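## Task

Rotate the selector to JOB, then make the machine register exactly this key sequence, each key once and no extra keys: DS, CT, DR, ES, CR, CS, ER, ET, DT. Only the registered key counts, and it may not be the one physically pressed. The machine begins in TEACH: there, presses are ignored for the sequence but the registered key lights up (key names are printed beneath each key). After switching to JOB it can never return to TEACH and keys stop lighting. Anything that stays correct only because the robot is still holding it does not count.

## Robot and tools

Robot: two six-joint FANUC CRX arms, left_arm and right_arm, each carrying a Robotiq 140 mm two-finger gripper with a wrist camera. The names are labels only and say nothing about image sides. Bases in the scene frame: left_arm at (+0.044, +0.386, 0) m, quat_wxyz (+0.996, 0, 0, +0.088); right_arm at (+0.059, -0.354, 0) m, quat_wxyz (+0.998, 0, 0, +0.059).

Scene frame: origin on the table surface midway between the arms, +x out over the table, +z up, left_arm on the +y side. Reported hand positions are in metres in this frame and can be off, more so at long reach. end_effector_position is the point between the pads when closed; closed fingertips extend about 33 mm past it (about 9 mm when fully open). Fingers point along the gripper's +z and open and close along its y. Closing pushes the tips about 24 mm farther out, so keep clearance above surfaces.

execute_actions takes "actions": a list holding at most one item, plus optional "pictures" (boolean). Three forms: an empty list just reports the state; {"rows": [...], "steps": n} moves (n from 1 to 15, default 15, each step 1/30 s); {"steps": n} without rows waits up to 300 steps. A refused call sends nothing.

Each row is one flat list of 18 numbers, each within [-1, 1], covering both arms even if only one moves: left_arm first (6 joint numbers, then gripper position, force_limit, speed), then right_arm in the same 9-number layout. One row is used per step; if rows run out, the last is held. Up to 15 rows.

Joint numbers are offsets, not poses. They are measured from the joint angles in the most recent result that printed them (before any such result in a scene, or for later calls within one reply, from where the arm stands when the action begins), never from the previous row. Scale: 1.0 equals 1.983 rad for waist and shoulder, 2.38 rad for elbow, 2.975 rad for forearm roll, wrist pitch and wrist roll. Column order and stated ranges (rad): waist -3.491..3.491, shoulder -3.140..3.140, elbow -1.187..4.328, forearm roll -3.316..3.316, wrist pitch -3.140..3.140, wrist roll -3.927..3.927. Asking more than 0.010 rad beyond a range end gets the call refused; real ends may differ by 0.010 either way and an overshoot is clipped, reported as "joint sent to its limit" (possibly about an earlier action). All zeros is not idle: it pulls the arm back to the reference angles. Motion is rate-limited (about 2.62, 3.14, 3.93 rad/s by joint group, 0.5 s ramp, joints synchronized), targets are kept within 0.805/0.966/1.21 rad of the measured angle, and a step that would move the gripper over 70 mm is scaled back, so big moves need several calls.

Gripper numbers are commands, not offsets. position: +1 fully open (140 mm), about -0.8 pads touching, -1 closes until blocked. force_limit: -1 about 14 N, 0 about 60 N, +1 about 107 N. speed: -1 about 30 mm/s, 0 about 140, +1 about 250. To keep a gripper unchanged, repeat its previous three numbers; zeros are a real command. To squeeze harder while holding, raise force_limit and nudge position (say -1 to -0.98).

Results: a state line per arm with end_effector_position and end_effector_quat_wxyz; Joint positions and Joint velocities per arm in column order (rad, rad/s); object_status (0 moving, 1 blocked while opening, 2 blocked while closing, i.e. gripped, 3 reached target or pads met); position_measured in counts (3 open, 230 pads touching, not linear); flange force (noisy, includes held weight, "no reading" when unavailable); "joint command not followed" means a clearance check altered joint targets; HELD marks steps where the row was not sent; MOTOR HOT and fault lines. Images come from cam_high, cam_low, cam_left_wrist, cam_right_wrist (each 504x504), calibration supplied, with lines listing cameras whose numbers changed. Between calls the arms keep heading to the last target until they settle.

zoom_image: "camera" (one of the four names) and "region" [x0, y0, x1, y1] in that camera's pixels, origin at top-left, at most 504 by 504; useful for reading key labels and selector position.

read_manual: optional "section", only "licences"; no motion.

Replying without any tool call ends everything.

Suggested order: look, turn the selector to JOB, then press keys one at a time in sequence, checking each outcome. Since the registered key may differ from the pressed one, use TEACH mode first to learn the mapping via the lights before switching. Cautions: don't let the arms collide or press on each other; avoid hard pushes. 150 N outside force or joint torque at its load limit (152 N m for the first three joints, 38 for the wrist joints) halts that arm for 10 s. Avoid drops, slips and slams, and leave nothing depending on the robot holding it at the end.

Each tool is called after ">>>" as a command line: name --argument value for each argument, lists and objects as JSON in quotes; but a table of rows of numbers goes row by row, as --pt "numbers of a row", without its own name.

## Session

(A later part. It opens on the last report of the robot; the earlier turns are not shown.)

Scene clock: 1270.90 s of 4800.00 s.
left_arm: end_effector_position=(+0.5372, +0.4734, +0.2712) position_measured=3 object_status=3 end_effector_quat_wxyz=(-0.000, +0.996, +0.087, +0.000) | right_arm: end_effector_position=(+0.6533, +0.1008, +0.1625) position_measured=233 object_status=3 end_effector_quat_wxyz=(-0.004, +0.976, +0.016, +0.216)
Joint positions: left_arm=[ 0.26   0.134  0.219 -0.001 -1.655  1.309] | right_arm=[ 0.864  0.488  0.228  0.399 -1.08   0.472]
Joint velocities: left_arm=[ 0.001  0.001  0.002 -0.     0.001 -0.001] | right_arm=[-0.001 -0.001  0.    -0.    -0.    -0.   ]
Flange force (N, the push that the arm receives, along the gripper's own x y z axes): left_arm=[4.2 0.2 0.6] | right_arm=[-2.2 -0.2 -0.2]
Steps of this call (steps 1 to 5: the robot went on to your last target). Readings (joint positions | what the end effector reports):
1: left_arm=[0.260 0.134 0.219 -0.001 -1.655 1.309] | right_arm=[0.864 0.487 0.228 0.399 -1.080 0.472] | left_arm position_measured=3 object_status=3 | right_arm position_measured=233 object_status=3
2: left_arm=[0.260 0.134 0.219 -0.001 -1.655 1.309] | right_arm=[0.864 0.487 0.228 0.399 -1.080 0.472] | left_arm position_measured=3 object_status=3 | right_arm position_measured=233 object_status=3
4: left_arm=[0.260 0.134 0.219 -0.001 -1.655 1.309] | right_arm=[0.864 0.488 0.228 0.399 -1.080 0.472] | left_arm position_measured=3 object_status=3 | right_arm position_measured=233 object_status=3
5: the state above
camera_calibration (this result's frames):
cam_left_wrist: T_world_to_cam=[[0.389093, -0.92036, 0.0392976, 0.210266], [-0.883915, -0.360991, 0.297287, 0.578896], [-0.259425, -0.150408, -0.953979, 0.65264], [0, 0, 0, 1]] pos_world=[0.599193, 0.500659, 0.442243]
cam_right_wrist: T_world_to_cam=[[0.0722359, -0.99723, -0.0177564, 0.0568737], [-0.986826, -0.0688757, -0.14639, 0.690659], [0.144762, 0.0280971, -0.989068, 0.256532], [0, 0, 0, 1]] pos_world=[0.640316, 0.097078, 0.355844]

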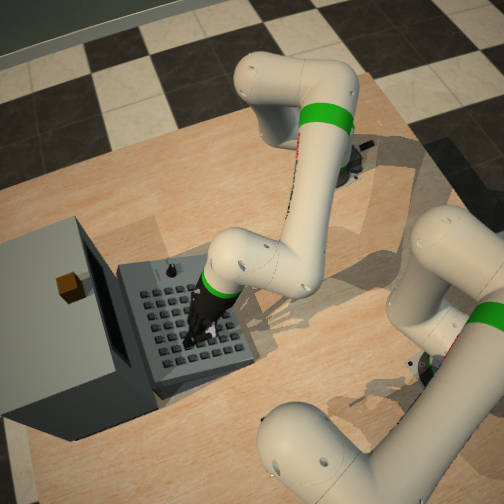

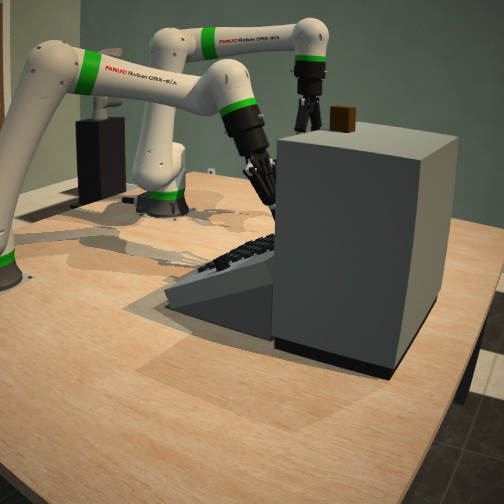

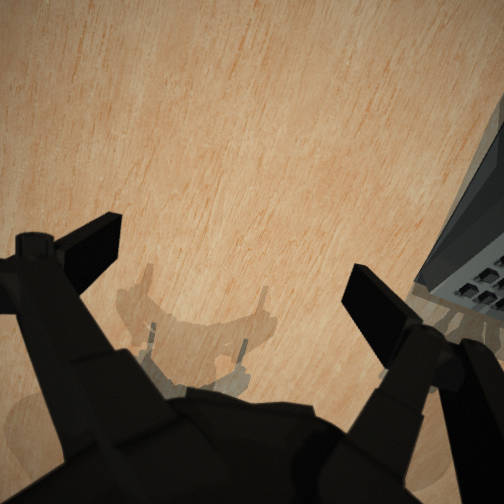

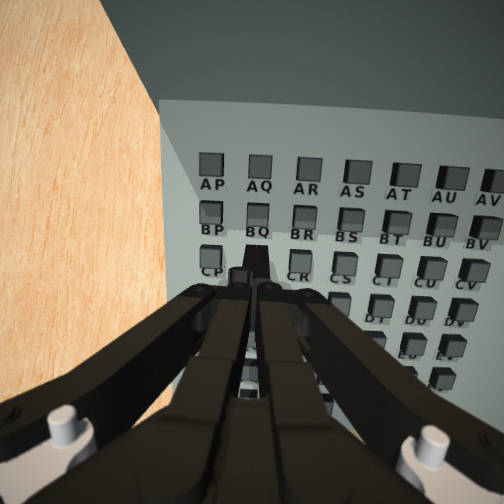

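>>> execute_actions --actions '[{"rows": [[0,0,0,0,0,0,1,0,0,-0.001073,0.002083,-0.000844,0.000285,0.002167,-0.000203,-1,0,0.5],[0,0,0,0,0,0,1,0,0,-0.001743,0.003385,-0.001372,0.000463,0.003522,-0.00033,-1,0,0.5],[0,0,0,0,0,0,1,0,0,-0.002146,0.004166,-0.001689,0.00057,0.004334,-0.000406,-1,0,0.5],[0,0,0,0,0,0,1,0,0,-0.002414,0.004686,-0.0019,0.000641,0.004876,-0.000456,-1,0,0.5],[0,0,0,0,0,0,1,0,0,-0.002575,0.004999,-0.002027,0.000684,0.005201,-0.000487,-1,0,0.5],[0,0,0,0,0,0,1,0,0,-0.002682,0.005207,-0.002111,0.000712,0.005418,-0.000507,-1,0,0.5]], "steps": 12}]' --pictures false

>>> execute_actions --actions '[{"rows": [[0,0,0,0,0,0,1,0,0,0.00264,-0.00513,0.00208,-0.0007,-0.00534,0.0005,-1,0,0.5],[0,0,0,0,0,0,1,0,0,0.00264,-0.00513,0.00208,-0.0007,-0.00534,0.0005,-1,0,0.5],[0,0,0,0,0,0,1,0,0,0.00264,-0.00513,0.00208,-0.0007,-0.00534,0.0005,-1,0,0.5],[0,0,0,0,0,0,1,0,0,0.00672,-0.05992,-0.08024,0.00668,0.02046,-0.01596,-1,0,0.5]], "steps": 15}]' --pictures false

>>> execute_actions --actions '[{"steps": 5}]'

Scene clock: 1293.90 s of 4800.00 s.
left_arm: end_effector_position=(+0.5372, +0.4734, +0.2712) position_measured=3 object_status=3 end_effector_quat_wxyz=(-0.000, +0.996, +0.087, +0.000) | right_arm: end_effector_position=(+0.6571, +0.1009, +0.1543) position_measured=233 object_status=3 end_effector_quat_wxyz=(-0.004, +0.976, +0.016, +0.216)
Joint positions: left_arm=[ 0.26   0.134  0.219 -0.001 -1.655  1.309] | right_arm=[ 0.859  0.498  0.223  0.401 -1.064  0.47 ]
Joint velocities: left_arm=[-0.001 -0.001 -0.001 -0.     0.001  0.001] | right_arm=[-0.001  0.    -0.001 -0.     0.001  0.   ]
Flange force (N, the push that the arm receives, along the gripper's own x y z axes): left_arm=[2.2 -1.3 -1.5] | right_arm=[-8.4 -0.6 -18.6]
Steps of this call (steps 1 to 15: the robot went on to your last target; steps 16 to 90: nothing new was sent; then 19.60 s passed at rest; steps 91 to 102: all 12 steps of this action). Readings (joint positions | what the end effector reports):
91: left_arm=[0.260 0.134 0.219 -0.001 -1.655 1.309] | right_arm=[0.864 0.488 0.228 0.399 -1.080 0.471] | left_arm position_measured=3 object_status=3 | right_arm position_measured=233 object_status=3
92: left_arm=[0.260 0.134 0.219 -0.001 -1.655 1.309] | right_arm=[0.863 0.489 0.227 0.399 -1.077 0.471] | left_arm position_measured=3 object_status=3 | right_arm position_measured=233 object_status=3
94: left_arm=[0.260 0.134 0.219 -0.001 -1.655 1.309] | right_arm=[0.861 0.494 0.225 0.400 -1.070 0.471] | left_arm position_measured=3 object_status=3 | right_arm position_measured=233 object_status=3
98: left_arm=[0.260 0.134 0.219 -0.001 -1.655 1.309] | right_arm=[0.859 0.498 0.223 0.401 -1.065 0.470] | left_arm position_measured=3 object_status=3 | right_arm position_measured=233 object_status=3
102: the state above

Scene clock: 1294.40 s of 4800.00 s.
left_arm: end_effector_position=(+0.5372, +0.4734, +0.2712) position_measured=3 object_status=3 end_effector_quat_wxyz=(-0.000, +0.996, +0.087, +0.000) | right_arm: end_effector_position=(+0.6232, +0.0662, +0.1466) position_measured=233 object_status=3 end_effector_quat_wxyz=(-0.004, +0.976, +0.015, +0.216)
Joint positions: left_arm=[ 0.26   0.134  0.219 -0.001 -1.655  1.309] | right_arm=[ 0.872  0.379  0.033  0.421 -1.004  0.423]
Joint velocities: left_arm=[-0.    -0.002  0.     0.    -0.001 -0.002] | right_arm=[ 0.001 -0.006 -0.011  0.005  0.009 -0.003]
Flange force (N, the push that the arm receives, along the gripper's own x y z axes): left_arm=[5.1 -2.7 0.6] | right_arm=[-8.3 6.9 -0.9]
Steps of this call (steps 1 to 15: all 15 steps of this action). Readings (joint positions | what the end effector reports):
1: left_arm=[0.260 0.134 0.219 -0.001 -1.655 1.309] | right_arm=[0.859 0.498 0.223 0.401 -1.064 0.470] | left_arm position_measured=3 object_status=3 | right_arm position_measured=233 object_status=3
2: left_arm=[0.260 0.134 0.219 -0.001 -1.655 1.309] | right_arm=[0.860 0.496 0.224 0.400 -1.068 0.470] | left_arm position_measured=3 object_status=3 | right_arm position_measured=233 object_status=3
4: left_arm=[0.260 0.134 0.219 -0.001 -1.655 1.309] | right_arm=[0.863 0.489 0.227 0.399 -1.077 0.470] | left_arm position_measured=3 object_status=3 | right_arm position_measured=233 object_status=3
8: left_arm=[0.260 0.134 0.219 -0.001 -1.655 1.309] | right_arm=[0.868 0.450 0.169 0.408 -1.057 0.454] | left_arm position_measured=3 object_status=3 | right_arm position_measured=233 object_status=3
15: the state above

Scene clock: 1294.57 s of 4800.00 s.
left_arm: end_effector_position=(+0.5372, +0.4734, +0.2712) position_measured=3 object_status=3 end_effector_quat_wxyz=(-0.000, +0.996, +0.087, +0.000) | right_arm: end_effector_position=(+0.6232, +0.0662, +0.1465) position_measured=233 object_status=3 end_effector_quat_wxyz=(-0.004, +0.976, +0.015, +0.216)
Joint positions: left_arm=[ 0.26   0.134  0.219 -0.001 -1.655  1.309] | right_arm=[ 0.872  0.379  0.032  0.421 -1.003  0.423]
Joint velocities: left_arm=[-0.001 -0.001  0.     0.     0.001 -0.002] | right_arm=[ 0.    -0.001  0.     0.    -0.    -0.   ]
Flange force (N, the push that the arm receives, along the gripper's own x y z axes): left_arm=[4.5 -0.7 -2.4] | right_arm=[0.5 -3.0 0.3]
Steps of this call (steps 1 to 5: the robot went on to your last target). Readings (joint positions | what the end effector reports):
1: left_arm=[0.260 0.134 0.219 -0.001 -1.655 1.309] | right_arm=[0.872 0.379 0.032 0.421 -1.003 0.423] | left_arm position_measured=3 object_status=3 | right_arm position_measured=233 object_status=3
2: left_arm=[0.260 0.134 0.219 -0.001 -1.655 1.309] | right_arm=[0.872 0.379 0.032 0.421 -1.003 0.423] | left_arm position_measured=3 object_status=3 | right_arm position_measured=233 object_status=3
4: left_arm=[0.260 0.134 0.219 -0.001 -1.655 1.309] | right_arm=[0.872 0.379 0.032 0.421 -1.003 0.423] | left_arm position_measured=3 object_status=3 | right_arm position_measured=233 object_status=3
5: the state above
camera_calibration (this result's frames):
cam_left_wrist: T_world_to_cam=[[0.389093, -0.92036, 0.0392976, 0.210266], [-0.883915, -0.360991, 0.297288, 0.578896], [-0.259425, -0.150408, -0.953979, 0.65264], [0, 0, 0, 1]] pos_world=[0.599193, 0.500659, 0.442243]
cam_right_wrist: T_world_to_cam=[[0.0717981, -0.997258, -0.0179168, 0.0244928], [-0.986864, -0.0684205, -0.146348, 0.656167], [0.144721, 0.028189, -0.989071, 0.246105], [0, 0, 0, 1]] pos_world=[0.610173, 0.0623835, 0.339883]

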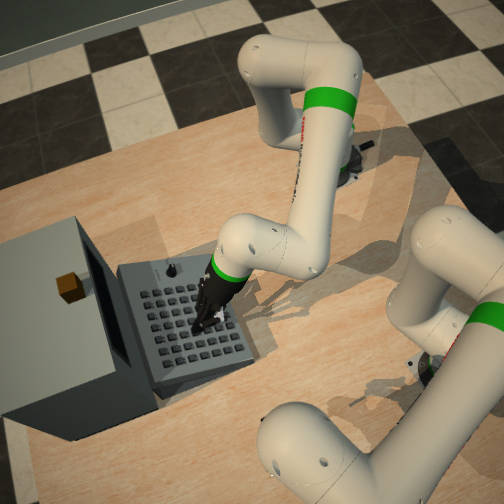

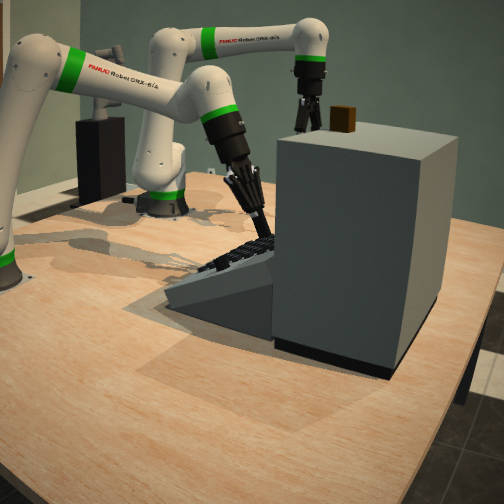

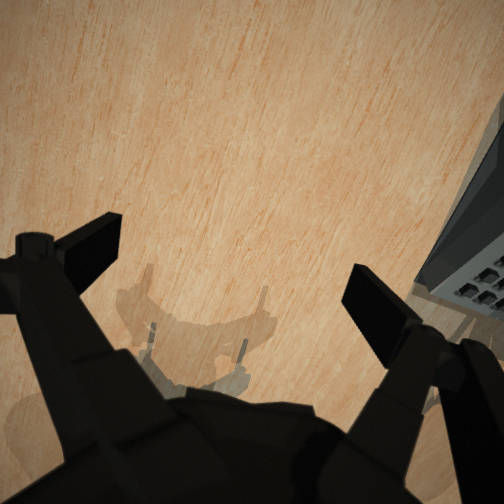

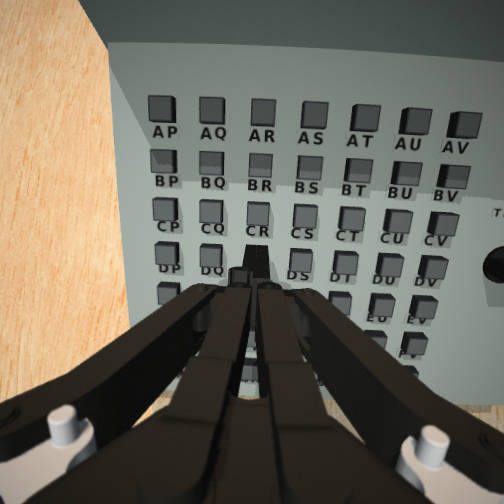

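>>> execute_actions --actions '[{"rows": [[0,0,0,0,0,0,1,0,0,-0.001096,0.002121,-0.000794,0.000383,0.00215,-0.000257,-1,0,0.5],[0,0,0,0,0,0,1,0,0,-0.001781,0.003446,-0.00129,0.000622,0.003493,-0.000417,-1,0,0.5],[0,0,0,0,0,0,1,0,0,-0.002192,0.004242,-0.001587,0.000766,0.004299,-0.000514,-1,0,0.5],[0,0,0,0,0,0,1,0,0,-0.002466,0.004772,-0.001786,0.000861,0.004837,-0.000578,-1,0,0.5],[0,0,0,0,0,0,1,0,0,-0.00263,0.00509,-0.001905,0.000919,0.005159,-0.000616,-1,0,0.5],[0,0,0,0,0,0,1,0,0,-0.00274,0.005302,-0.001984,0.000957,0.005374,-0.000642,-1,0,0.5]], "steps": 12}]' --pictures false

>>> execute_actions --actions '[{"rows": [[0,0,0,0,0,0,1,0,0,0.00323,-0.00626,0.00234,-0.00113,-0.00634,0.00076,-1,0,0.5],[0,0,0,0,0,0,1,0,0,0.00323,-0.00626,0.00234,-0.00113,-0.00634,0.00076,-1,0,0.5],[0,0,0,0,0,0,1,0,0,0.00323,-0.00626,0.00234,-0.00113,-0.00634,0.00076,-1,0,0.5],[0,0,0,0,0,0,1,0,0,-0.01945,0.0774,0.13434,-0.01541,-0.04672,0.03829,-1,0,0.5]], "steps": 15}]' --pictures false

>>> execute_actions --actions '[{"steps": 8}]'

Scene clock: 1324.10 s of 4800.00 s.
left_arm: end_effector_position=(+0.5372, +0.4734, +0.2712) position_measured=3 object_status=3 end_effector_quat_wxyz=(-0.000, +0.996, +0.087, +0.000) | right_arm: end_effector_position=(+0.6267, +0.0662, +0.1389) position_measured=233 object_status=3 end_effector_quat_wxyz=(-0.004, +0.976, +0.015, +0.216)
Joint positions: left_arm=[ 0.26   0.134  0.219 -0.001 -1.655  1.309] | right_arm=[ 0.867  0.389  0.028  0.423 -0.987  0.421]
Joint velocities: left_arm=[ 0.    -0.001 -0.001  0.    -0.001  0.001] | right_arm=[-0.001  0.001  0.     0.001  0.    -0.   ]
Flange force (N, the push that the arm receives, along the gripper's own x y z axes): left_arm=[0.2 -2.2 2.8] | right_arm=[-7.8 -0.5 -13.8]
Steps of this call (steps 1 to 15: the robot went on to your last target; steps 16 to 90: nothing new was sent; then 26.13 s passed at rest; steps 91 to 102: all 12 steps of this action). Readings (joint positions | what the end effector reports):
91: left_arm=[0.260 0.134 0.219 -0.001 -1.655 1.309] | right_arm=[0.872 0.379 0.032 0.421 -1.003 0.422] | left_arm position_measured=3 object_status=3 | right_arm position_measured=233 object_status=3
92: left_arm=[0.260 0.134 0.219 -0.001 -1.655 1.309] | right_arm=[0.871 0.380 0.031 0.421 -1.001 0.422] | left_arm position_measured=3 object_status=3 | right_arm position_measured=233 object_status=3
94: left_arm=[0.260 0.134 0.219 -0.001 -1.655 1.309] | right_arm=[0.869 0.385 0.029 0.422 -0.994 0.421] | left_arm position_measured=3 object_status=3 | right_arm position_measured=233 object_status=3
98: left_arm=[0.260 0.134 0.219 -0.001 -1.655 1.309] | right_arm=[0.867 0.389 0.028 0.423 -0.988 0.421] | left_arm position_measured=3 object_status=3 | right_arm position_measured=233 object_status=3
102: the state above

Scene clock: 1324.60 s of 4800.00 s.
left_arm: end_effector_position=(+0.5372, +0.4734, +0.2712) position_measured=3 object_status=3 end_effector_quat_wxyz=(-0.000, +0.996, +0.087, +0.000) | right_arm: end_effector_position=(+0.6794, +0.1001, +0.1753) position_measured=233 object_status=3 end_effector_quat_wxyz=(-0.004, +0.976, +0.015, +0.216)
Joint positions: left_arm=[ 0.26   0.134  0.219 -0.001 -1.655  1.309] | right_arm=[ 0.831  0.533  0.33   0.38  -1.121  0.528]
Joint velocities: left_arm=[-0. -0. -0. -0.  0.  0.] | right_arm=[-0.061  0.26   0.451 -0.056 -0.144  0.16 ]
Flange force (N, the push that the arm receives, along the gripper's own x y z axes): left_arm=[1.7 -2.4 -1.4] | right_arm=[12.9 -13.9 6.1]
Steps of this call (steps 1 to 15: all 15 steps of this action). Readings (joint positions | what the end effector reports):
1: left_arm=[0.260 0.134 0.219 -0.001 -1.655 1.309] | right_arm=[0.867 0.389 0.028 0.423 -0.988 0.421] | left_arm position_measured=3 object_status=3 | right_arm position_measured=233 object_status=3
2: left_arm=[0.260 0.134 0.219 -0.001 -1.655 1.309] | right_arm=[0.868 0.387 0.029 0.423 -0.992 0.421] | left_arm position_measured=3 object_status=3 | right_arm position_measured=233 object_status=3
4: left_arm=[0.260 0.134 0.219 -0.001 -1.655 1.309] | right_arm=[0.872 0.379 0.033 0.421 -1.004 0.422] | left_arm position_measured=3 object_status=3 | right_arm position_measured=233 object_status=3
8: left_arm=[0.260 0.134 0.219 -0.001 -1.655 1.309] | right_arm=[0.863 0.406 0.097 0.410 -1.039 0.445] | left_arm position_measured=3 object_status=3 | right_arm position_measured=233 object_status=3
15: the state above

Scene clock: 1324.87 s of 4800.00 s.
left_arm: end_effector_position=(+0.5372, +0.4734, +0.2712) position_measured=3 object_status=3 end_effector_quat_wxyz=(-0.000, +0.996, +0.087, +0.000) | right_arm: end_effector_position=(+0.6828, +0.1022, +0.1763) position_measured=233 object_status=3 end_effector_quat_wxyz=(-0.004, +0.976, +0.015, +0.216)
Joint positions: left_arm=[ 0.26   0.134  0.219 -0.001 -1.655  1.309] | right_arm=[ 0.828  0.543  0.347  0.378 -1.126  0.535]
Joint velocities: left_arm=[ 0.001  0.    -0.002 -0.    -0.    -0.001] | right_arm=[-0.001  0.001  0.001 -0.001  0.    -0.   ]
Flange force (N, the push that the arm receives, along the gripper's own x y z axes): left_arm=[3.1 0.3 1.0] | right_arm=[4.2 -5.8 1.0]
Steps of this call (steps 1 to 8: the robot went on to your last target). Readings (joint positions | what the end effector reports):
1: left_arm=[0.260 0.134 0.219 -0.001 -1.655 1.309] | right_arm=[0.829 0.539 0.341 0.378 -1.125 0.532] | left_arm position_measured=3 object_status=3 | right_arm position_measured=233 object_status=3
2: left_arm=[0.260 0.134 0.219 -0.001 -1.655 1.309] | right_arm=[0.828 0.542 0.346 0.378 -1.126 0.534] | left_arm position_measured=3 object_status=3 | right_arm position_measured=233 object_status=3
4: left_arm=[0.260 0.134 0.219 -0.001 -1.655 1.309] | right_arm=[0.828 0.543 0.347 0.378 -1.126 0.534] | left_arm position_measured=3 object_status=3 | right_arm position_measured=233 object_status=3
8: the state above
camera_calibration (this result's frames):
cam_left_wrist: T_world_to_cam=[[0.389093, -0.92036, 0.0392977, 0.210266], [-0.883915, -0.360991, 0.297287, 0.578896], [-0.259425, -0.150408, -0.953979, 0.65264], [0, 0, 0, 1]] pos_world=[0.599193, 0.500659, 0.442243]
cam_right_wrist: T_world_to_cam=[[0.0719063, -0.997249, -0.018013, 0.056601], [-0.986922, -0.0685263, -0.145906, 0.721776], [0.14427, 0.028269, -0.989135, 0.266238], [0, 0, 0, 1]] pos_world=[0.669857, 0.0983796, 0.369676]

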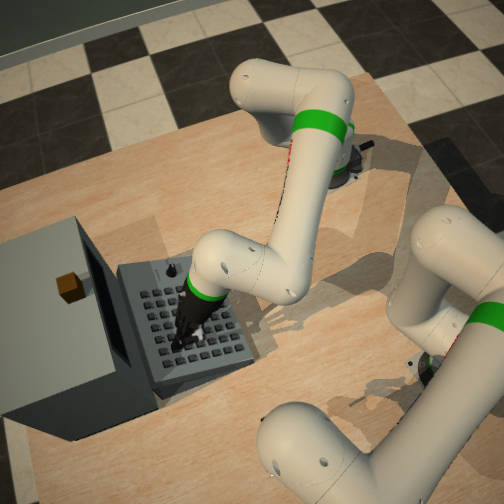

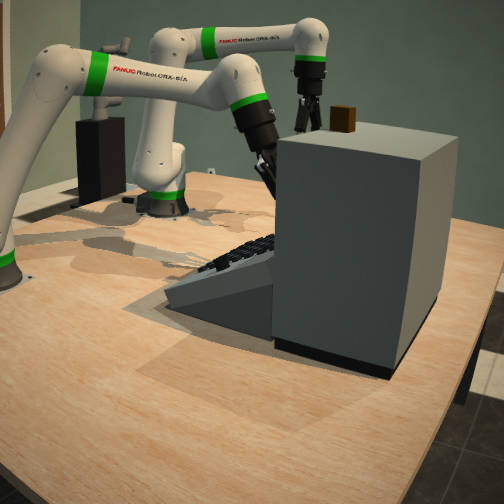

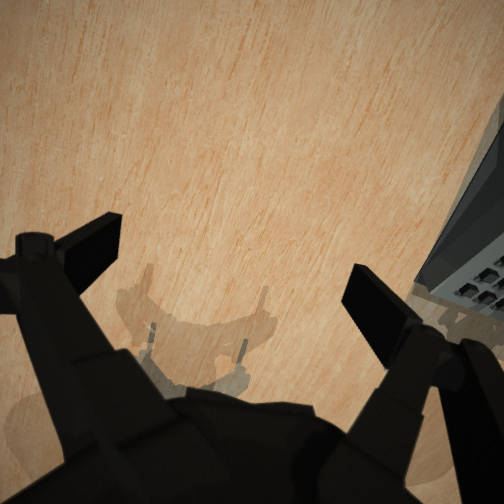

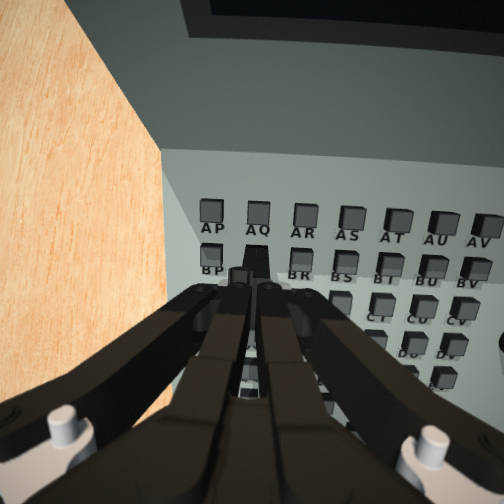

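>>> execute_actions --actions '[{"rows": [[0,0,0,0,0,0,1,0,0,-0.00091,0.001836,-0.000766,0.00018,0.001926,-0.000138,-1,0,0.5],[0,0,0,0,0,0,1,0,0,-0.001479,0.002984,-0.001245,0.000293,0.00313,-0.000225,-1,0,0.5],[0,0,0,0,0,0,1,0,0,-0.00182,0.003672,-0.001533,0.00036,0.003853,-0.000277,-1,0,0.5],[0,0,0,0,0,0,1,0,0,-0.002048,0.004131,-0.001724,0.000405,0.004334,-0.000311,-1,0,0.5],[0,0,0,0,0,0,1,0,0,-0.002184,0.004406,-0.001839,0.000432,0.004623,-0.000332,-1,0,0.5],[0,0,0,0,0,0,1,0,0,-0.002275,0.00459,-0.001916,0.00045,0.004816,-0.000346,-1,0,0.5]], "steps": 12}]' --pictures false

>>> execute_actions --actions '[{"rows": [[0,0,0,0,0,0,1,0,0,0.00215,-0.00434,0.00181,-0.00043,-0.00456,0.00033,-1,0,0.5],[0,0,0,0,0,0,1,0,0,0.00215,-0.00434,0.00181,-0.00043,-0.00456,0.00033,-1,0,0.5],[0,0,0,0,0,0,1,0,0,0.00215,-0.00434,0.00181,-0.00043,-0.00456,0.00033,-1,0,0.5],[0,0,0,0,0,0,1,0,0,-0.01487,-0.03434,-0.0338,-0.00146,0.00729,0.00808,-1,0,0.5]], "steps": 15}]'

Scene clock: 1344.17 s of 4800.00 s.
left_arm: end_effector_position=(+0.5372, +0.4734, +0.2712) position_measured=3 object_status=3 end_effector_quat_wxyz=(-0.000, +0.996, +0.087, +0.000) | right_arm: end_effector_position=(+0.6863, +0.1023, +0.1688) position_measured=233 object_status=3 end_effector_quat_wxyz=(-0.004, +0.976, +0.015, +0.216)
Joint positions: left_arm=[ 0.26   0.134  0.219 -0.001 -1.655  1.309] | right_arm=[ 0.824  0.552  0.343  0.379 -1.112  0.534]
Joint velocities: left_arm=[-0.001 -0.    -0.    -0.     0.001 -0.   ] | right_arm=[-0.001  0.001 -0.    -0.001  0.001 -0.003]
Flange force (N, the push that the arm receives, along the gripper's own x y z axes): left_arm=[3.0 0.3 -0.5] | right_arm=[-5.9 0.0 -16.9]
Steps of this call (steps 1 to 30: the robot went on to your last target; steps 31 to 90: nothing new was sent; then 15.90 s passed at rest; steps 91 to 102: all 12 steps of this action). Readings (joint positions | what the end effector reports):
91: left_arm=[0.260 0.134 0.219 -0.001 -1.655 1.309] | right_arm=[0.828 0.543 0.347 0.378 -1.126 0.535] | left_arm position_measured=3 object_status=3 | right_arm position_measured=233 object_status=3
92: left_arm=[0.260 0.134 0.219 -0.001 -1.655 1.309] | right_arm=[0.827 0.544 0.347 0.378 -1.124 0.535] | left_arm position_measured=3 object_status=3 | right_arm position_measured=233 object_status=3
94: left_arm=[0.260 0.134 0.219 -0.001 -1.655 1.309] | right_arm=[0.825 0.548 0.345 0.378 -1.118 0.535] | left_arm position_measured=3 object_status=3 | right_arm position_measured=233 object_status=3
98: left_arm=[0.260 0.134 0.219 -0.001 -1.655 1.309] | right_arm=[0.824 0.551 0.343 0.379 -1.113 0.534] | left_arm position_measured=3 object_status=3 | right_arm position_measured=233 object_status=3
102: the state above

Scene clock: 1344.67 s of 4800.00 s.
left_arm: end_effector_position=(+0.5372, +0.4734, +0.2712) position_measured=3 object_status=3 end_effector_quat_wxyz=(-0.000, +0.996, +0.087, +0.000) | right_arm: end_effector_position=(+0.6844, +0.0680, +0.1768) position_measured=233 object_status=3 end_effector_quat_wxyz=(-0.004, +0.976, +0.015, +0.216)
Joint positions: left_arm=[ 0.26   0.134  0.219 -0.001 -1.655  1.309] | right_arm=[ 0.794  0.484  0.262  0.375 -1.091  0.558]
Joint velocities: left_arm=[-0.    -0.     0.001  0.     0.003  0.001] | right_arm=[-0.    -0.001  0.    -0.    -0.     0.001]
Flange force (N, the push that the arm receives, along the gripper's own x y z axes): left_arm=[3.4 -1.6 -0.1] | right_arm=[-3.7 0.0 -0.2]
Steps of this call (steps 1 to 15: all 15 steps of this action). Readings (joint positions | what the end effector reports):
1: left_arm=[0.260 0.134 0.219 -0.001 -1.655 1.309] | right_arm=[0.824 0.552 0.343 0.379 -1.112 0.534] | left_arm position_measured=3 object_status=3 | right_arm position_measured=233 object_status=3
2: left_arm=[0.260 0.134 0.219 -0.001 -1.655 1.309] | right_arm=[0.825 0.550 0.344 0.379 -1.116 0.534] | left_arm position_measured=3 object_status=3 | right_arm position_measured=233 object_status=3
4: left_arm=[0.260 0.134 0.219 -0.001 -1.655 1.309] | right_arm=[0.827 0.544 0.346 0.378 -1.123 0.534] | left_arm position_measured=3 object_status=3 | right_arm position_measured=233 object_status=3
8: left_arm=[0.260 0.134 0.219 -0.001 -1.655 1.309] | right_arm=[0.806 0.503 0.293 0.376 -1.103 0.549] | left_arm position_measured=3 object_status=3 | right_arm position_measured=233 object_status=3
15: the state above
camera_calibration (this result's frames):
cam_left_wrist: T_world_to_cam=[[0.389093, -0.92036, 0.0392977, 0.210266], [-0.883915, -0.360991, 0.297288, 0.578896], [-0.259425, -0.150408, -0.953979, 0.65264], [0, 0, 0, 1]] pos_world=[0.599193, 0.500659, 0.442243]
cam_right_wrist: T_world_to_cam=[[0.0712442, -0.997302, -0.0176945, 0.0227793], [-0.986917, -0.0679079, -0.146228, 0.72113], [0.144632, 0.0278809, -0.989093, 0.267188], [0, 0, 0, 1]] pos_world=[0.671428, 0.0642388, 0.370126]

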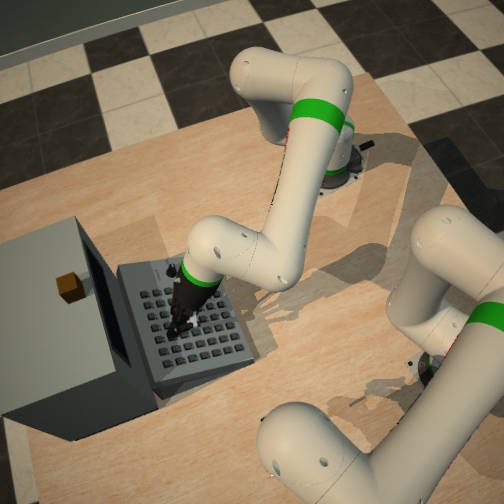

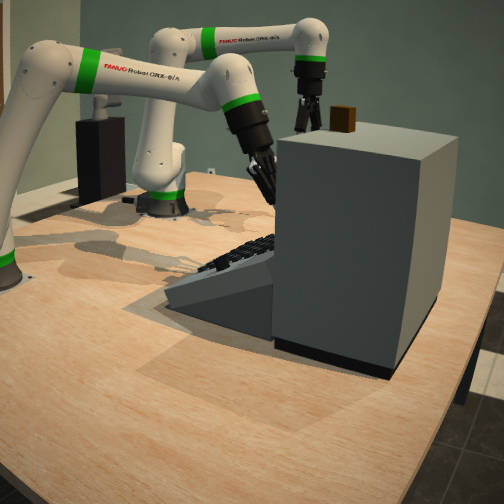

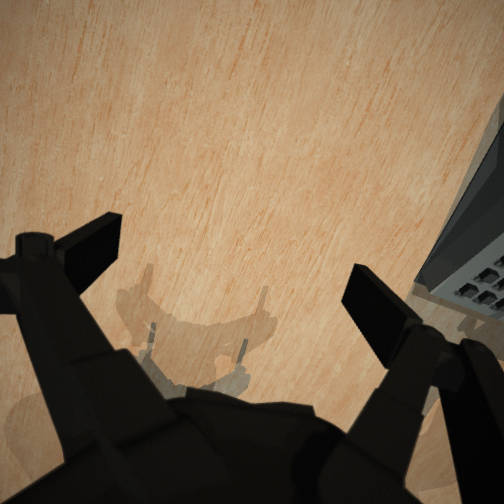

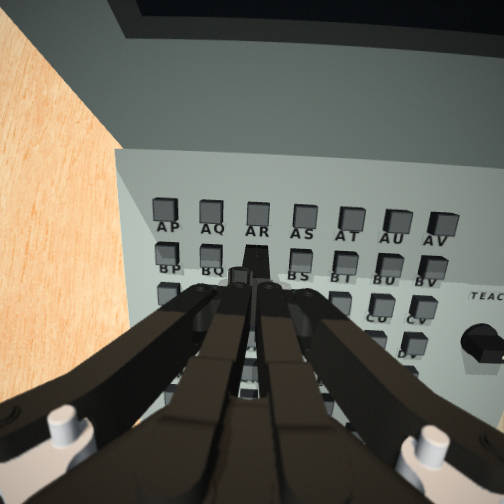

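>>> execute_actions --actions '[{"rows": [[0,0,0,0,0,0,1,0,0,-0.000921,0.001978,-0.000731,0.000194,0.001993,-0.000133,-1,0,0.5],[0,0,0,0,0,0,1,0,0,-0.001497,0.003214,-0.001188,0.000316,0.003239,-0.000216,-1,0,0.5],[0,0,0,0,0,0,1,0,0,-0.001842,0.003956,-0.001462,0.000389,0.003986,-0.000266,-1,0,0.5],[0,0,0,0,0,0,1,0,0,-0.002073,0.004451,-0.001644,0.000437,0.004485,-0.0003,-1,0,0.5],[0,0,0,0,0,0,1,0,0,-0.002211,0.004747,-0.001754,0.000467,0.004784,-0.00032,-1,0,0.5],[0,0,0,0,0,0,1,0,0,-0.002303,0.004945,-0.001827,0.000486,0.004983,-0.000333,-1,0,0.5]], "steps": 12}]' --pictures false

>>> execute_actions --actions '[{"rows": [[0,0,0,0,0,0,1,0,0,0.00266,-0.00571,0.00211,-0.00056,-0.00576,0.00039,-1,0,0.5],[0,0,0,0,0,0,1,0,0,0.00266,-0.00571,0.00211,-0.00056,-0.00576,0.00039,-1,0,0.5],[0,0,0,0,0,0,1,0,0,0.00266,-0.00571,0.00211,-0.00056,-0.00576,0.00039,-1,0,0.5],[0,0,0,0,0,0,1,0,0,0.05828,-0.02865,-0.05994,0.01498,0.01283,-0.0521,-1,0,0.5]], "steps": 15}]' --pictures false

>>> execute_actions --actions '[{"steps": 4}]'

Scene clock: 1367.83 s of 4800.00 s.
left_arm: end_effector_position=(+0.5372, +0.4734, +0.2712) position_measured=3 object_status=3 end_effector_quat_wxyz=(-0.000, +0.996, +0.087, +0.000) | right_arm: end_effector_position=(+0.6880, +0.0681, +0.1691) position_measured=233 object_status=3 end_effector_quat_wxyz=(-0.004, +0.976, +0.015, +0.216)
Joint positions: left_arm=[ 0.26   0.134  0.219 -0.001 -1.655  1.309] | right_arm=[ 0.79   0.493  0.258  0.376 -1.076  0.557]
Joint velocities: left_arm=[ 0.     0.    -0.001  0.     0.    -0.   ] | right_arm=[ 0.     0.001  0.001 -0.     0.001 -0.002]
Flange force (N, the push that the arm receives, along the gripper's own x y z axes): left_arm=[2.4 -3.1 -0.7] | right_arm=[-2.8 2.0 -13.3]
Steps of this call (steps 1 to 15: the robot went on to your last target; steps 16 to 90: nothing new was sent; then 19.77 s passed at rest; steps 91 to 102: all 12 steps of this action). Readings (joint positions | what the end effector reports):
91: left_arm=[0.260 0.134 0.219 -0.001 -1.655 1.309] | right_arm=[0.794 0.484 0.262 0.375 -1.090 0.558] | left_arm position_measured=3 object_status=3 | right_arm position_measured=233 object_status=3
92: left_arm=[0.260 0.134 0.219 -0.001 -1.655 1.309] | right_arm=[0.793 0.485 0.262 0.375 -1.088 0.558] | left_arm position_measured=3 object_status=3 | right_arm position_measured=233 object_status=3
94: left_arm=[0.260 0.134 0.219 -0.001 -1.655 1.309] | right_arm=[0.792 0.489 0.260 0.375 -1.082 0.558] | left_arm position_measured=3 object_status=3 | right_arm position_measured=233 object_status=3
98: left_arm=[0.260 0.134 0.219 -0.001 -1.655 1.309] | right_arm=[0.790 0.493 0.258 0.376 -1.076 0.557] | left_arm position_measured=3 object_status=3 | right_arm position_measured=233 object_status=3
102: the state above

Scene clock: 1368.33 s of 4800.00 s.
left_arm: end_effector_position=(+0.5372, +0.4734, +0.2712) position_measured=3 object_status=3 end_effector_quat_wxyz=(-0.000, +0.996, +0.087, +0.000) | right_arm: end_effector_position=(+0.6219, +0.1009, +0.1483) position_measured=233 object_status=3 end_effector_quat_wxyz=(-0.005, +0.976, +0.016, +0.216)
Joint positions: left_arm=[ 0.26   0.134  0.219 -0.001 -1.655  1.309] | right_arm=[ 0.905  0.436  0.116  0.421 -1.038  0.402]
Joint velocities: left_arm=[-0.    -0.002  0.001  0.    -0.001  0.001] | right_arm=[-0.001 -0.001 -0.003 -0.     0.002 -0.004]
Flange force (N, the push that the arm receives, along the gripper's own x y z axes): left_arm=[2.5 -2.4 -0.4] | right_arm=[-1.5 -3.6 -2.4]
Steps of this call (steps 1 to 15: all 15 steps of this action). Readings (joint positions | what the end effector reports):
1: left_arm=[0.260 0.134 0.219 -0.001 -1.655 1.309] | right_arm=[0.790 0.493 0.258 0.376 -1.076 0.557] | left_arm position_measured=3 object_status=3 | right_arm position_measured=233 object_status=3
2: left_arm=[0.260 0.134 0.219 -0.001 -1.655 1.309] | right_arm=[0.791 0.491 0.259 0.376 -1.080 0.557] | left_arm position_measured=3 object_status=3 | right_arm position_measured=233 object_status=3
4: left_arm=[0.260 0.134 0.219 -0.001 -1.655 1.309] | right_arm=[0.795 0.483 0.262 0.375 -1.090 0.557] | left_arm position_measured=3 object_status=3 | right_arm position_measured=233 object_status=3
8: left_arm=[0.260 0.134 0.219 -0.001 -1.655 1.309] | right_arm=[0.842 0.459 0.205 0.395 -1.070 0.494] | left_arm position_measured=3 object_status=3 | right_arm position_measured=233 object_status=3
15: the state above

Scene clock: 1368.47 s of 4800.00 s.
left_arm: end_effector_position=(+0.5372, +0.4734, +0.2712) position_measured=3 object_status=3 end_effector_quat_wxyz=(-0.000, +0.996, +0.087, +0.000) | right_arm: end_effector_position=(+0.6219, +0.1008, +0.1482) position_measured=233 object_status=3 end_effector_quat_wxyz=(-0.005, +0.976, +0.016, +0.216)
Joint positions: left_arm=[ 0.26   0.134  0.219 -0.001 -1.655  1.309] | right_arm=[ 0.905  0.436  0.115  0.421 -1.038  0.402]
Joint velocities: left_arm=[ 0.     0.002  0.002 -0.     0.001  0.002] | right_arm=[-0.001  0.     0.001  0.    -0.    -0.001]
Flange force (N, the push that the arm receives, along the gripper's own x y z axes): left_arm=[6.9 -1.4 -4.1] | right_arm=[-0.9 -0.4 -0.2]
Steps of this call (steps 1 to 4: the robot went on to your last target). Readings (joint positions | what the end effector reports):
1: left_arm=[0.260 0.134 0.219 -0.001 -1.655 1.309] | right_arm=[0.905 0.436 0.116 0.421 -1.038 0.402] | left_arm position_measured=3 object_status=3 | right_arm position_measured=233 object_status=3
2: left_arm=[0.260 0.134 0.219 -0.001 -1.655 1.309] | right_arm=[0.905 0.436 0.116 0.421 -1.038 0.402] | left_arm position_measured=3 object_status=3 | right_arm position_measured=233 object_status=3
4: the state above
camera_calibration (this result's frames):
cam_left_wrist: T_world_to_cam=[[0.389093, -0.92036, 0.0392977, 0.210266], [-0.883915, -0.360991, 0.297287, 0.578896], [-0.259425, -0.150408, -0.953979, 0.65264], [0, 0, 0, 1]] pos_world=[0.599193, 0.500659, 0.442243]
cam_right_wrist: T_world_to_cam=[[0.0730052, -0.997144, -0.0193314, 0.0586259], [-0.986691, -0.0693889, -0.147057, 0.657561], [0.145295, 0.0298101, -0.988939, 0.246402], [0, 0, 0, 1]] pos_world=[0.608728, 0.0967406, 0.341508]

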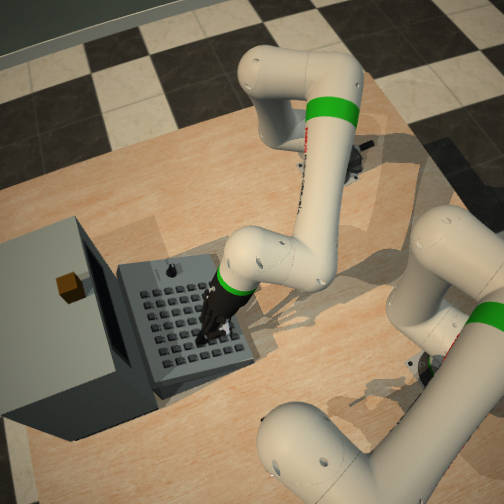

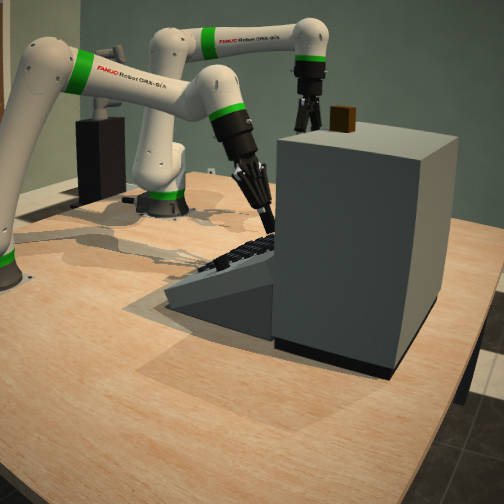

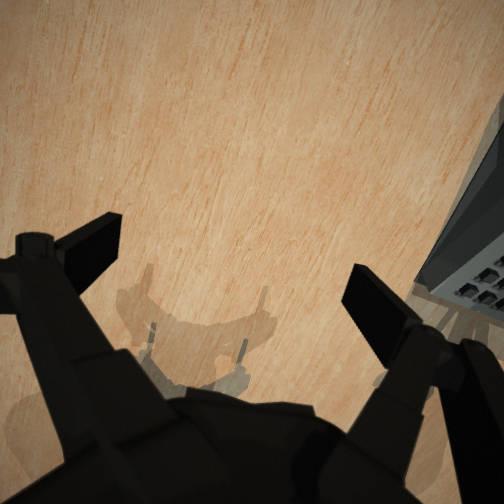

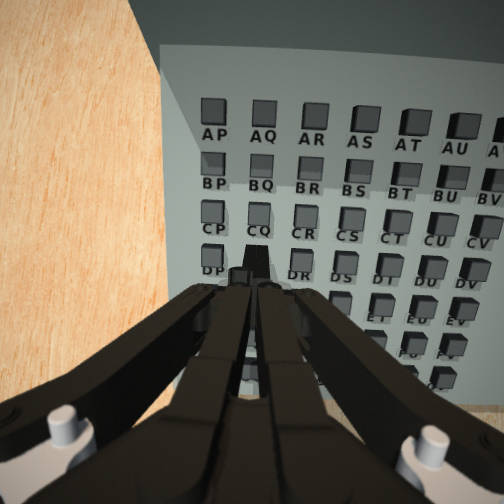

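>>> execute_actions --actions '[{"rows": [[0,0,0,0,0,0,1,0,0,-0.001296,0.002418,-0.000971,0.00042,0.002509,-0.00029,-1,0,0.5],[0,0,0,0,0,0,1,0,0,-0.002106,0.00393,-0.001578,0.000682,0.004077,-0.000472,-1,0,0.5],[0,0,0,0,0,0,1,0,0,-0.002592,0.004837,-0.001942,0.000839,0.005018,-0.000581,-1,0,0.5],[0,0,0,0,0,0,1,0,0,-0.002916,0.005441,-0.002184,0.000944,0.005645,-0.000653,-1,0,0.5],[0,0,0,0,0,0,1,0,0,-0.00311,0.005804,-0.00233,0.001007,0.006021,-0.000697,-1,0,0.5],[0,0,0,0,0,0,1,0,0,-0.00324,0.006046,-0.002427,0.001049,0.006272,-0.000726,-1,0,0.5]], "steps": 12}]' --pictures false

>>> execute_actions --actions '[{"rows": [[0,0,0,0,0,0,1,0,0,0.0032,-0.00597,0.0024,-0.00104,-0.00619,0.00072,-1,0,0.5],[0,0,0,0,0,0,1,0,0,0.0032,-0.00597,0.0024,-0.00104,-0.00619,0.00072,-1,0,0.5],[0,0,0,0,0,0,1,0,0,0.0032,-0.00597,0.0024,-0.00104,-0.00619,0.00072,-1,0,0.5],[0,0,0,0,0,0,1,0,0,-0.02952,-0.06371,-0.06368,-0.0012,0.01454,0.0154,-1,0,0.5]], "steps": 15}]' --pictures false

>>> execute_actions --actions '[{"steps": 4}]'

Scene clock: 1398.30 s of 4800.00 s.
left_arm: end_effector_position=(+0.5372, +0.4734, +0.2712) position_measured=3 object_status=3 end_effector_quat_wxyz=(-0.000, +0.996, +0.087, +0.000) | right_arm: end_effector_position=(+0.6261, +0.1008, +0.1390) position_measured=233 object_status=3 end_effector_quat_wxyz=(-0.005, +0.976, +0.016, +0.216)
Joint positions: left_arm=[ 0.26   0.134  0.219 -0.001 -1.655  1.309] | right_arm=[ 0.899  0.448  0.11   0.424 -1.019  0.4  ]
Joint velocities: left_arm=[-0.     0.    -0.002  0.    -0.002 -0.   ] | right_arm=[-0.001  0.002  0.001  0.     0.001  0.   ]
Flange force (N, the push that the arm receives, along the gripper's own x y z axes): left_arm=[-0.2 -2.9 2.0] | right_arm=[-7.0 -1.2 -18.8]
Steps of this call (steps 1 to 15: the robot went on to your last target; steps 16 to 90: nothing new was sent; then 26.43 s passed at rest; steps 91 to 102: all 12 steps of this action). Readings (joint positions | what the end effector reports):
91: left_arm=[0.260 0.134 0.219 -0.001 -1.655 1.309] | right_arm=[0.905 0.437 0.115 0.421 -1.037 0.402] | left_arm position_measured=3 object_status=3 | right_arm position_measured=233 object_status=3
92: left_arm=[0.260 0.134 0.219 -0.001 -1.655 1.309] | right_arm=[0.905 0.438 0.114 0.421 -1.034 0.401] | left_arm position_measured=3 object_status=3 | right_arm position_measured=233 object_status=3
94: left_arm=[0.260 0.134 0.219 -0.001 -1.655 1.309] | right_arm=[0.902 0.444 0.112 0.422 -1.026 0.401] | left_arm position_measured=3 object_status=3 | right_arm position_measured=233 object_status=3
98: left_arm=[0.260 0.134 0.219 -0.001 -1.655 1.309] | right_arm=[0.899 0.448 0.110 0.424 -1.020 0.400] | left_arm position_measured=3 object_status=3 | right_arm position_measured=233 object_status=3
102: the state above

Scene clock: 1398.80 s of 4800.00 s.
left_arm: end_effector_position=(+0.5372, +0.4734, +0.2712) position_measured=3 object_status=3 end_effector_quat_wxyz=(-0.000, +0.996, +0.087, +0.000) | right_arm: end_effector_position=(+0.6230, +0.0333, +0.1475) position_measured=233 object_status=3 end_effector_quat_wxyz=(-0.004, +0.976, +0.015, +0.217)
Joint positions: left_arm=[ 0.26   0.134  0.219 -0.001 -1.655  1.309] | right_arm=[ 0.841  0.322 -0.042  0.42  -0.976  0.445]
Joint velocities: left_arm=[-0.    -0.001  0.     0.     0.    -0.001] | right_arm=[-0.001  0.    -0.002 -0.     0.     0.   ]
Flange force (N, the push that the arm receives, along the gripper's own x y z axes): left_arm=[2.4 -1.8 0.6] | right_arm=[-11.4 1.4 -0.2]
Steps of this call (steps 1 to 15: all 15 steps of this action). Readings (joint positions | what the end effector reports):
1: left_arm=[0.260 0.134 0.219 -0.001 -1.655 1.309] | right_arm=[0.899 0.448 0.110 0.424 -1.019 0.400] | left_arm position_measured=3 object_status=3 | right_arm position_measured=233 object_status=3
2: left_arm=[0.260 0.134 0.219 -0.001 -1.655 1.309] | right_arm=[0.900 0.446 0.111 0.423 -1.024 0.400] | left_arm position_measured=3 object_status=3 | right_arm position_measured=233 object_status=3
4: left_arm=[0.260 0.134 0.219 -0.001 -1.655 1.309] | right_arm=[0.904 0.438 0.114 0.422 -1.034 0.401] | left_arm position_measured=3 object_status=3 | right_arm position_measured=233 object_status=3
8: left_arm=[0.260 0.134 0.219 -0.001 -1.655 1.309] | right_arm=[0.881 0.387 0.057 0.421 -1.014 0.419] | left_arm position_measured=3 object_status=3 | right_arm position_measured=233 object_status=3
15: the state above

Scene clock: 1398.93 s of 4800.00 s.
left_arm: end_effector_position=(+0.5372, +0.4734, +0.2712) position_measured=3 object_status=3 end_effector_quat_wxyz=(-0.000, +0.996, +0.087, +0.000) | right_arm: end_effector_position=(+0.6230, +0.0332, +0.1475) position_measured=233 object_status=3 end_effector_quat_wxyz=(-0.004, +0.976, +0.015, +0.217)
Joint positions: left_arm=[ 0.26   0.134  0.219 -0.001 -1.655  1.309] | right_arm=[ 0.841  0.322 -0.042  0.42  -0.976  0.445]
Joint velocities: left_arm=[-0.001  0.001 -0.001  0.    -0.     0.   ] | right_arm=[-0.001 -0.001 -0.001  0.001  0.     0.   ]
Flange force (N, the push that the arm receives, along the gripper's own x y z axes): left_arm=[1.5 -0.6 2.0] | right_arm=[-2.6 0.5 1.7]
Steps of this call (steps 1 to 4: the robot went on to your last target). Readings (joint positions | what the end effector reports):
1: left_arm=[0.260 0.134 0.219 -0.001 -1.655 1.309] | right_arm=[0.841 0.322 -0.042 0.420 -0.976 0.445] | left_arm position_measured=3 object_status=3 | right_arm position_measured=233 object_status=3
2: left_arm=[0.260 0.134 0.219 -0.001 -1.655 1.309] | right_arm=[0.841 0.322 -0.042 0.420 -0.976 0.445] | left_arm position_measured=3 object_status=3 | right_arm position_measured=233 object_status=3
4: the state above
camera_calibration (this result's frames):
cam_left_wrist: T_world_to_cam=[[0.389093, -0.92036, 0.0392975, 0.210266], [-0.883915, -0.360991, 0.297288, 0.578896], [-0.259426, -0.150408, -0.953979, 0.65264], [0, 0, 0, 1]] pos_world=[0.599193, 0.500659, 0.442243]
cam_right_wrist: T_world_to_cam=[[0.0713745, -0.997301, -0.0172119, -0.00814113], [-0.986703, -0.0680687, -0.147596, 0.653909], [0.146026, 0.0275176, -0.988898, 0.2472], [0, 0, 0, 1]] pos_world=[0.609697, 0.0295892, 0.34083]

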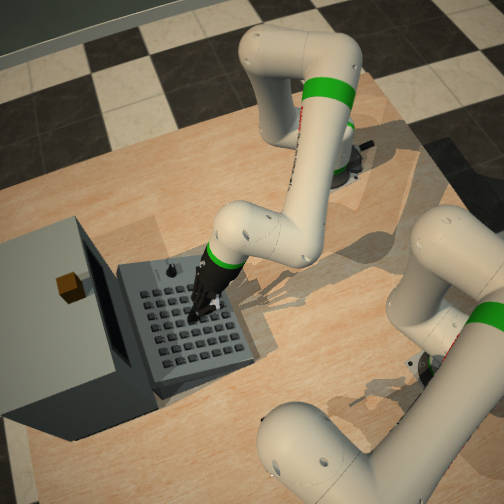

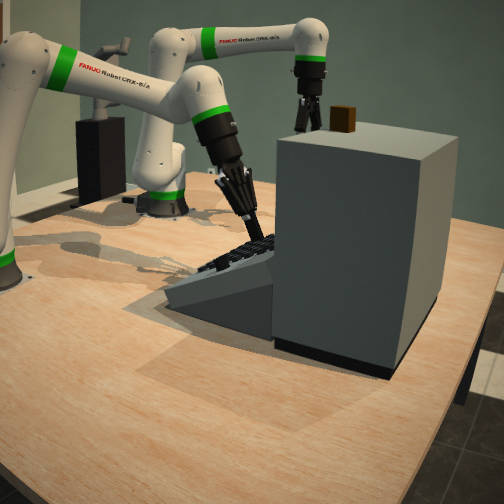

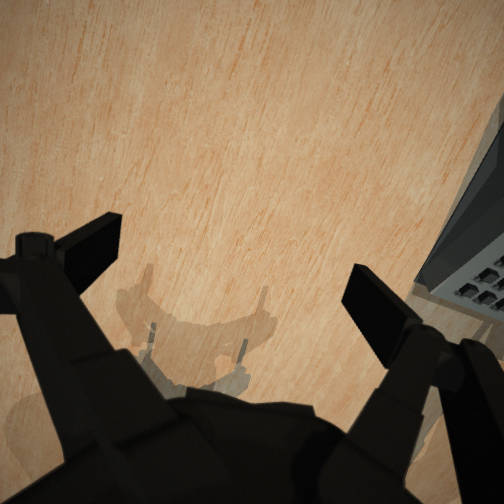

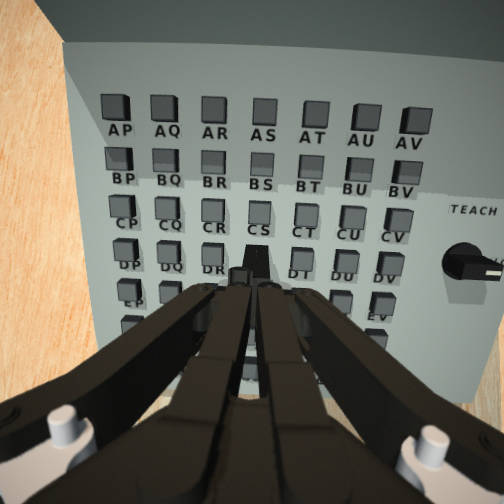

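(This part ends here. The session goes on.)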